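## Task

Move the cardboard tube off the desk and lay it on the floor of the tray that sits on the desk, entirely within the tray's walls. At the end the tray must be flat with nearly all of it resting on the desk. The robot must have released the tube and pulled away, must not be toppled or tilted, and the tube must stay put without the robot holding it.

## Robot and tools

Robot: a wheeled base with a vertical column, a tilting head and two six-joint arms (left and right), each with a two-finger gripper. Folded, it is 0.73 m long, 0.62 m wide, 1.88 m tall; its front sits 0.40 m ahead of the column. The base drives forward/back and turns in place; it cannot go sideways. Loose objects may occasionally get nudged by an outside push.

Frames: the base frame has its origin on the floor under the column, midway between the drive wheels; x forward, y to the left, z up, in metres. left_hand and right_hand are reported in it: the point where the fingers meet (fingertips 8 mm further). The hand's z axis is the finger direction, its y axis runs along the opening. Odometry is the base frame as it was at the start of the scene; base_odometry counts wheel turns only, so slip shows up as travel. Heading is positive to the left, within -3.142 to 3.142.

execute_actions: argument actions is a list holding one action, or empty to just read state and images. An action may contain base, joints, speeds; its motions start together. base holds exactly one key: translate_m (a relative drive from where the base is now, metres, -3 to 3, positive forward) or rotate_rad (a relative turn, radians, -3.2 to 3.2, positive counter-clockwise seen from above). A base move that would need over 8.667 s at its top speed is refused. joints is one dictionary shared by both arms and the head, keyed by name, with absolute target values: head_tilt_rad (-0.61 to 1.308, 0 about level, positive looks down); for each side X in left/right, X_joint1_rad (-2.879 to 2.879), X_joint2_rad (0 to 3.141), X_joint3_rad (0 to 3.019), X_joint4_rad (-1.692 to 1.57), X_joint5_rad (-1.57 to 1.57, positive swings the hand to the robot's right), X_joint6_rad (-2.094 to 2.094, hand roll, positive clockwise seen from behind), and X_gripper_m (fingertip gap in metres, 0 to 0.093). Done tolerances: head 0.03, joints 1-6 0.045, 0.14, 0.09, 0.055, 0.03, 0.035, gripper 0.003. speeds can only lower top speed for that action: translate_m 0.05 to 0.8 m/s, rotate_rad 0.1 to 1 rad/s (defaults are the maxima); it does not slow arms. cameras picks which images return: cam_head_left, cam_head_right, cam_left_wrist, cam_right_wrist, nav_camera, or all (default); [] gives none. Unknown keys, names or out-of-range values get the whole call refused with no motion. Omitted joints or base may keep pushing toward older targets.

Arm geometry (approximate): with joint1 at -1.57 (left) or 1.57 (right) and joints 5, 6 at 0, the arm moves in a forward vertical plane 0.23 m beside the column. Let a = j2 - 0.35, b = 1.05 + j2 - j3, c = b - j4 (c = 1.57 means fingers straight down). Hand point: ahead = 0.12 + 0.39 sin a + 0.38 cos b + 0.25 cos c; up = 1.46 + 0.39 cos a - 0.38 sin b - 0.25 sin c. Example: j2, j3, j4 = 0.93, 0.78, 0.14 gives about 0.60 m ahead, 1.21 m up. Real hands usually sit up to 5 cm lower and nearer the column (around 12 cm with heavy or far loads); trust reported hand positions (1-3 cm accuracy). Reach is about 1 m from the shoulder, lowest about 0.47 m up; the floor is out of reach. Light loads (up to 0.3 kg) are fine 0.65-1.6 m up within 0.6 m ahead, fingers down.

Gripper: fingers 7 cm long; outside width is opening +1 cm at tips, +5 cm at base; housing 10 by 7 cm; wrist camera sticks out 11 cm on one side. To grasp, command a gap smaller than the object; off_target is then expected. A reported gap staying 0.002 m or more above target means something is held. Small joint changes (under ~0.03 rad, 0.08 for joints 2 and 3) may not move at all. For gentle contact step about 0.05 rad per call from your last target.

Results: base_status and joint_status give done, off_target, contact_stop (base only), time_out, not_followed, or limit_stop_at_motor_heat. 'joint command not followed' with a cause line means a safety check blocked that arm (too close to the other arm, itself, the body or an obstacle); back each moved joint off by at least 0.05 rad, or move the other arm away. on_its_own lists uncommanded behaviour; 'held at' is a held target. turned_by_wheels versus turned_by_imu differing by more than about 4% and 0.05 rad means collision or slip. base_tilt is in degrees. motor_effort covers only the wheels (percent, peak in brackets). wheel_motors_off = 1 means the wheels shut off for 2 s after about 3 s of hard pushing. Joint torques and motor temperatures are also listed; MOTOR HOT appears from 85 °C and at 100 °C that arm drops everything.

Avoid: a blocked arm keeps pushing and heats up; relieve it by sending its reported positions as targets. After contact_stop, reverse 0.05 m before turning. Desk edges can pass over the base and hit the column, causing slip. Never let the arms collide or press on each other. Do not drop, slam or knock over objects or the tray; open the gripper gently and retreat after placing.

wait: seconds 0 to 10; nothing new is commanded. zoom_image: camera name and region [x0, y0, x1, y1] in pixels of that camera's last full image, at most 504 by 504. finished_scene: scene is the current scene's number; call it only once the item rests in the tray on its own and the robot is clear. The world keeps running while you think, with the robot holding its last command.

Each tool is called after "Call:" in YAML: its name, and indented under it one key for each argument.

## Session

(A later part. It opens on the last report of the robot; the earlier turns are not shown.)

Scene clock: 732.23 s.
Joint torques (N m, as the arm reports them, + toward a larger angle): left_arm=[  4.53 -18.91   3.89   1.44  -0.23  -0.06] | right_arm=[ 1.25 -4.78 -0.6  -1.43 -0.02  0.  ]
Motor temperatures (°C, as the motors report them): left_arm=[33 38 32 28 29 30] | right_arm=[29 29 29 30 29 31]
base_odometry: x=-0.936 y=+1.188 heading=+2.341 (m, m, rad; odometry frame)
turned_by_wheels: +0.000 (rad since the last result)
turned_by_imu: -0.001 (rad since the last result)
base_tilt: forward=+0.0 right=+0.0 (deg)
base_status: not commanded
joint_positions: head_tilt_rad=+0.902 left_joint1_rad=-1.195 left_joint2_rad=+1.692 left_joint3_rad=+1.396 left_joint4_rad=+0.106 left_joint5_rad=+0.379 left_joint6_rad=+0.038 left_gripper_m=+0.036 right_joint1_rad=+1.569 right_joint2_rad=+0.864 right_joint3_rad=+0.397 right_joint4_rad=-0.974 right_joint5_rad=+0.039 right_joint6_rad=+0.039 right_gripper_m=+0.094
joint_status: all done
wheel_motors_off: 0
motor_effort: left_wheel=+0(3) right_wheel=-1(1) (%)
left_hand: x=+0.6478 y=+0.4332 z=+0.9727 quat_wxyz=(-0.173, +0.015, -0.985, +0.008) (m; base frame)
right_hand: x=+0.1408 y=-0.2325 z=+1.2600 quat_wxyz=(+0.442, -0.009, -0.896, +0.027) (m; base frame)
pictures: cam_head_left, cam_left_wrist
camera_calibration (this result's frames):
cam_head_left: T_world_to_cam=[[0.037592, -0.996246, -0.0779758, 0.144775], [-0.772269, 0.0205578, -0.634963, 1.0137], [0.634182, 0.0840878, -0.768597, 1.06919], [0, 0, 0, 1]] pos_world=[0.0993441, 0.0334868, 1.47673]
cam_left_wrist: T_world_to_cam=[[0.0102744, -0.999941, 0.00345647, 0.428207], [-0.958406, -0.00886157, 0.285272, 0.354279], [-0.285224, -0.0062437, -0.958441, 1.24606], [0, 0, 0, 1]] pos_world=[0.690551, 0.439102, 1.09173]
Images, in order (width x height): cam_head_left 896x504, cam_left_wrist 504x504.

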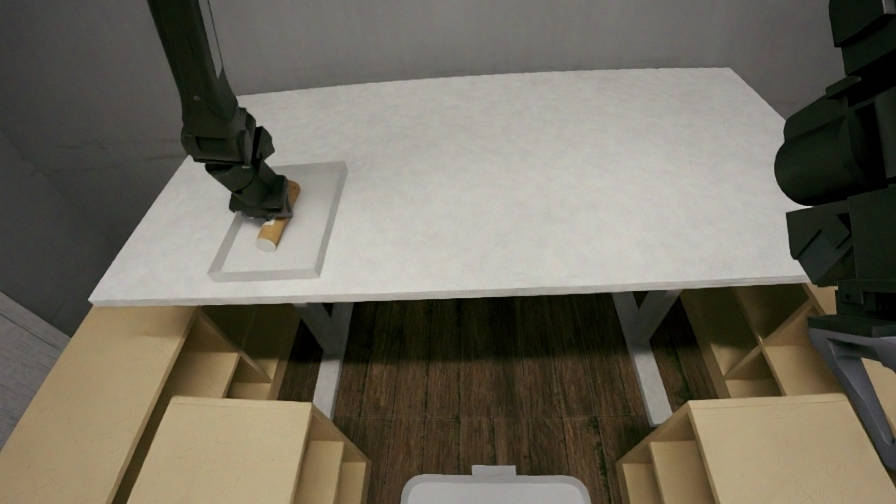

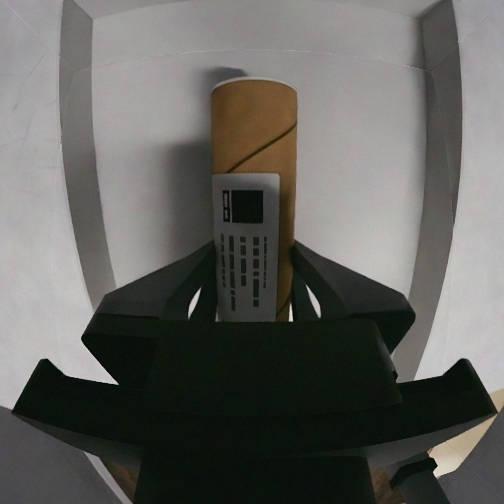

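Call:
execute_actions:
  actions:
    - {"joints": {"left_gripper_m": 0.08, "left_joint2_rad": 1.695}}
  cameras: ["cam_left_wrist"]

Call:
execute_actions:
  actions:
    - {"joints": {"left_joint2_rad": 1.15, "left_joint3_rad": 1.05, "left_joint4_rad": 0.0}}
  cameras: ["cam_head_left", "cam_head_right", "cam_left_wrist"]

Scene clock: 741.77 s.
Joint torques (N m, as the arm reports them, + toward a larger angle): left_arm=[  4.32 -20.26   3.85   1.44  -0.23  -0.05] | right_arm=[ 1.75 -4.43 -0.62 -1.32 -0.03  0.  ]
Motor temperatures (°C, as the motors report them): left_arm=[33 37 32 28 29 30] | right_arm=[29 29 29 30 29 31]
base_odometry: x=-0.936 y=+1.188 heading=+2.341 (m, m, rad; odometry frame)
turned_by_wheels: +0.000 (rad since the last result)
turned_by_imu: -0.001 (rad since the last result)
base_tilt: forward=+0.0 right=+0.0 (deg)
base_status: not commanded
joint_positions: head_tilt_rad=+0.902 left_joint1_rad=-1.195 left_joint2_rad=+1.692 left_joint3_rad=+1.396 left_joint4_rad=+0.106 left_joint5_rad=+0.379 left_joint6_rad=+0.038 left_gripper_m=+0.080 right_joint1_rad=+1.569 right_joint2_rad=+0.864 right_joint3_rad=+0.397 right_joint4_rad=-0.974 right_joint5_rad=+0.039 right_joint6_rad=+0.039 right_gripper_m=+0.094
joint_status: all done
wheel_motors_off: 0
motor_effort: left_wheel=+1(1) right_wheel=+0(1) (%)
left_hand: x=+0.6478 y=+0.4332 z=+0.9727 quat_wxyz=(-0.173, +0.015, -0.985, +0.008) (m; base frame)
right_hand: x=+0.1408 y=-0.2325 z=+1.2600 quat_wxyz=(+0.442, -0.009, -0.896, +0.027) (m; base frame)
pictures: cam_left_wrist
camera_calibration (this result's frames):
cam_left_wrist: T_world_to_cam=[[0.0102744, -0.999941, 0.00345647, 0.428207], [-0.958406, -0.00886157, 0.285272, 0.354279], [-0.285224, -0.0062437, -0.958441, 1.24606], [0, 0, 0, 1]] pos_world=[0.690551, 0.439102, 1.09173]
Images, in order (width x height): cam_left_wrist 504x504.

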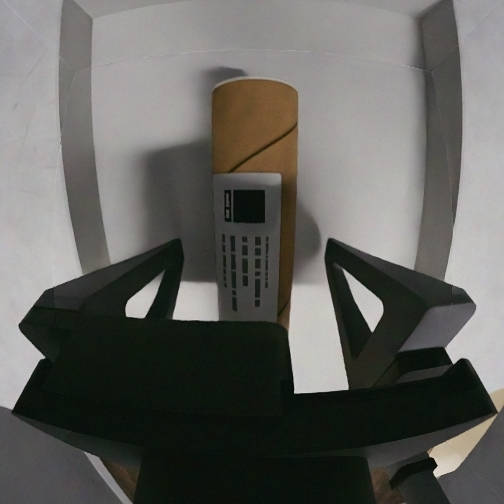

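Scene clock: 743.20 s.
Joint torques (N m, as the arm reports them, + toward a larger angle): left_arm=[  2.42 -17.3    4.2    0.89  -0.2   -0.05] | right_arm=[ 1.81 -4.74 -0.76 -1.47 -0.02  0.01]
Motor temperatures (°C, as the motors report them): left_arm=[33 38 32 28 29 30] | right_arm=[29 29 29 30 29 31]
base_odometry: x=-0.936 y=+1.188 heading=+2.341 (m, m, rad; odometry frame)
turned_by_wheels: +0.000 (rad since the last result)
turned_by_imu: -0.001 (rad since the last result)
base_tilt: forward=+0.0 right=+0.0 (deg)
base_status: not commanded
joint_positions: head_tilt_rad=+0.902 left_joint1_rad=-1.195 left_joint2_rad=+1.138 left_joint3_rad=+1.054 left_joint4_rad=+0.005 left_joint5_rad=+0.379 left_joint6_rad=+0.038 left_gripper_m=+0.080 right_joint1_rad=+1.569 right_joint2_rad=+0.864 right_joint3_rad=+0.397 right_joint4_rad=-0.974 right_joint5_rad=+0.039 right_joint6_rad=+0.039 right_gripper_m=+0.094
joint_status: all done
wheel_motors_off: 0
motor_effort: left_wheel=+1(2) right_wheel=-1(2) (%)
left_hand: x=+0.6536 y=+0.3629 z=+1.1820 quat_wxyz=(-0.223, -0.005, -0.975, +0.001) (m; base frame)
right_hand: x=+0.1408 y=-0.2325 z=+1.2600 quat_wxyz=(+0.442, -0.009, -0.896, +0.027) (m; base frame)
pictures: cam_head_left, cam_head_right, cam_left_wrist
camera_calibration (this result's frames):
cam_head_left: T_world_to_cam=[[0.037592, -0.996246, -0.0779758, 0.144775], [-0.772269, 0.0205578, -0.634963, 1.0137], [0.634182, 0.0840878, -0.768597, 1.06919], [0, 0, 0, 1]] pos_world=[0.0993441, 0.0334868, 1.47673]
cam_head_right: T_world_to_cam=[[0.04016, -0.996837, -0.0685754, 0.0794731], [-0.772029, 0.0126122, -0.635462, 1.01505], [0.634317, 0.0784623, -0.769081, 1.06655], [0, 0, 0, 1]] pos_world=[0.103923, -0.0172644, 1.47074]
cam_left_wrist: T_world_to_cam=[[-0.0241266, -0.999547, -0.0179915, 0.404851], [-0.98251, 0.0203838, 0.185089, 0.423075], [-0.184639, 0.0221424, -0.982557, 1.40031], [0, 0, 0, 1]] pos_world=[0.683996, 0.365037, 1.30487]
Images, in order (width x height): cam_head_left 896x504, cam_head_right 896x504, cam_left_wrist 504x504.

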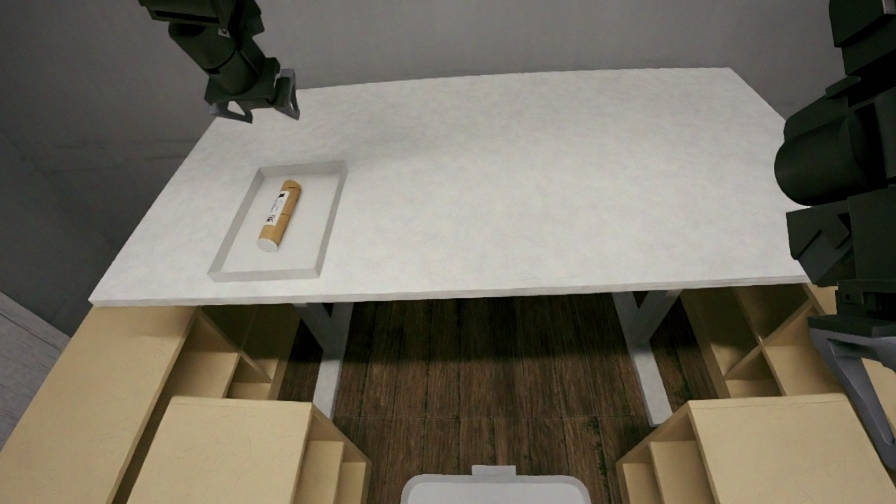

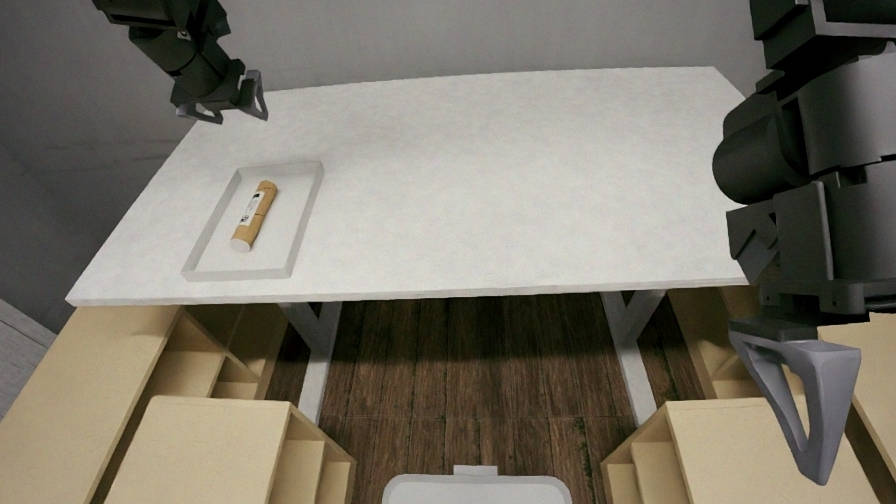

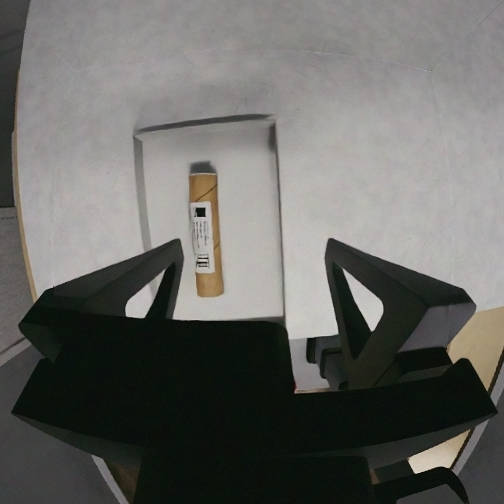

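Call:
execute_actions:
  actions:
    - {"joints": {"left_joint1_rad": -1.57, "left_joint2_rad": 0.9, "left_joint3_rad": 0.62, "left_joint4_rad": -0.45, "left_joint5_rad": 0.0}}
  cameras: ["cam_head_right", "cam_left_wrist"]

Scene clock: 751.13 s.
Joint torques (N m, as the arm reports them, + toward a larger angle): left_arm=[ -0.71 -11.51   2.77  -0.04  -0.26  -0.05] | right_arm=[ 1.19 -4.88 -0.6  -1.32  0.    0.02]
Motor temperatures (°C, as the motors report them): left_arm=[32 37 32 28 29 30] | right_arm=[29 29 29 30 29 31]
base_odometry: x=-0.936 y=+1.188 heading=+2.341 (m, m, rad; odometry frame)
turned_by_wheels: +0.000 (rad since the last result)
turned_by_imu: -0.001 (rad since the last result)
base_tilt: forward=+0.1 right=+0.0 (deg)
base_status: not commanded
joint_positions: head_tilt_rad=+0.902 left_joint1_rad=-1.567 left_joint2_rad=+0.894 left_joint3_rad=+0.608 left_joint4_rad=-0.446 left_joint5_rad=+0.004 left_joint6_rad=+0.037 left_gripper_m=+0.080 right_joint1_rad=+1.569 right_joint2_rad=+0.864 right_joint3_rad=+0.397 right_joint4_rad=-0.974 right_joint5_rad=+0.039 right_joint6_rad=+0.039 right_gripper_m=+0.094
joint_status: all done
wheel_motors_off: 0
motor_effort: left_wheel=+1(1) right_wheel=+0(1) (%)
left_hand: x=+0.3631 y=+0.2251 z=+1.1729 quat_wxyz=(+0.104, -0.017, -0.994, +0.003) (m; base frame)
right_hand: x=+0.1408 y=-0.2325 z=+1.2600 quat_wxyz=(+0.442, -0.009, -0.896, +0.027) (m; base frame)
pictures: cam_head_right, cam_left_wrist
camera_calibration (this result's frames):
cam_head_right: T_world_to_cam=[[0.04016, -0.996837, -0.0685754, 0.0794732], [-0.772029, 0.0126122, -0.635462, 1.01505], [0.634317, 0.0784623, -0.769081, 1.06655], [0, 0, 0, 1]] pos_world=[0.103923, -0.0172644, 1.47074]
cam_left_wrist: T_world_to_cam=[[-0.0565292, -0.998396, 0.00321933, 0.246624], [-0.662629, 0.0399296, 0.747883, -0.638427], [-0.746812, 0.040144, -0.663823, 1.167], [0, 0, 0, 1]] pos_world=[0.462432, 0.224872, 1.25136]
Images, in order (width x height): cam_head_right 896x504, cam_left_wrist 504x504.

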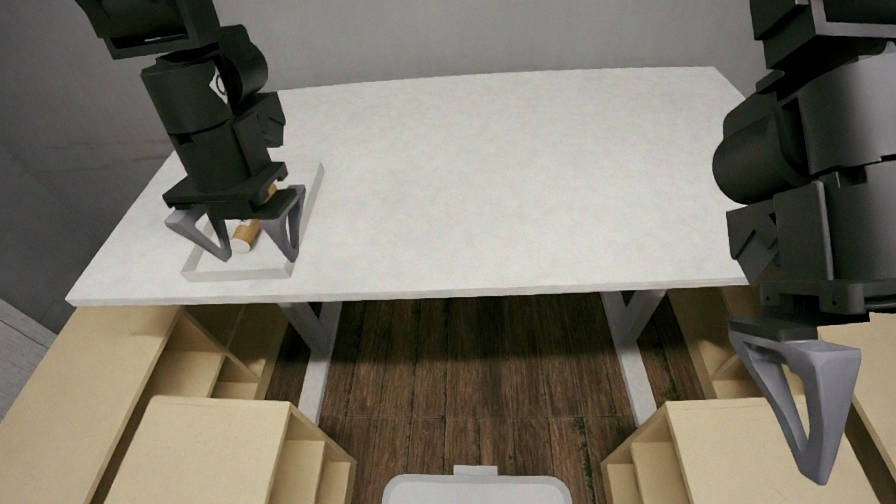

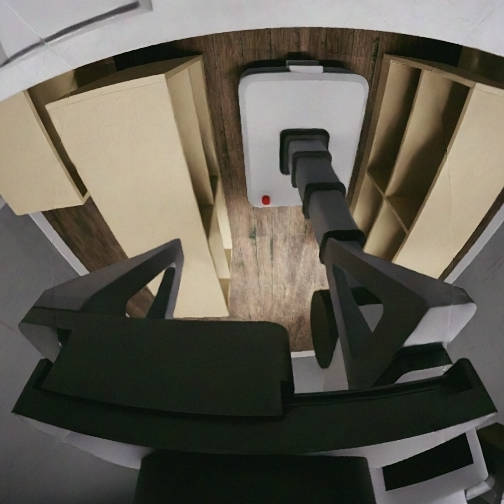

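The tube is lying in the tray and the arm is clear, so I'm ending scene 1.

Call:
finished_scene:
  scene: 1

The scene is finished: the task was done.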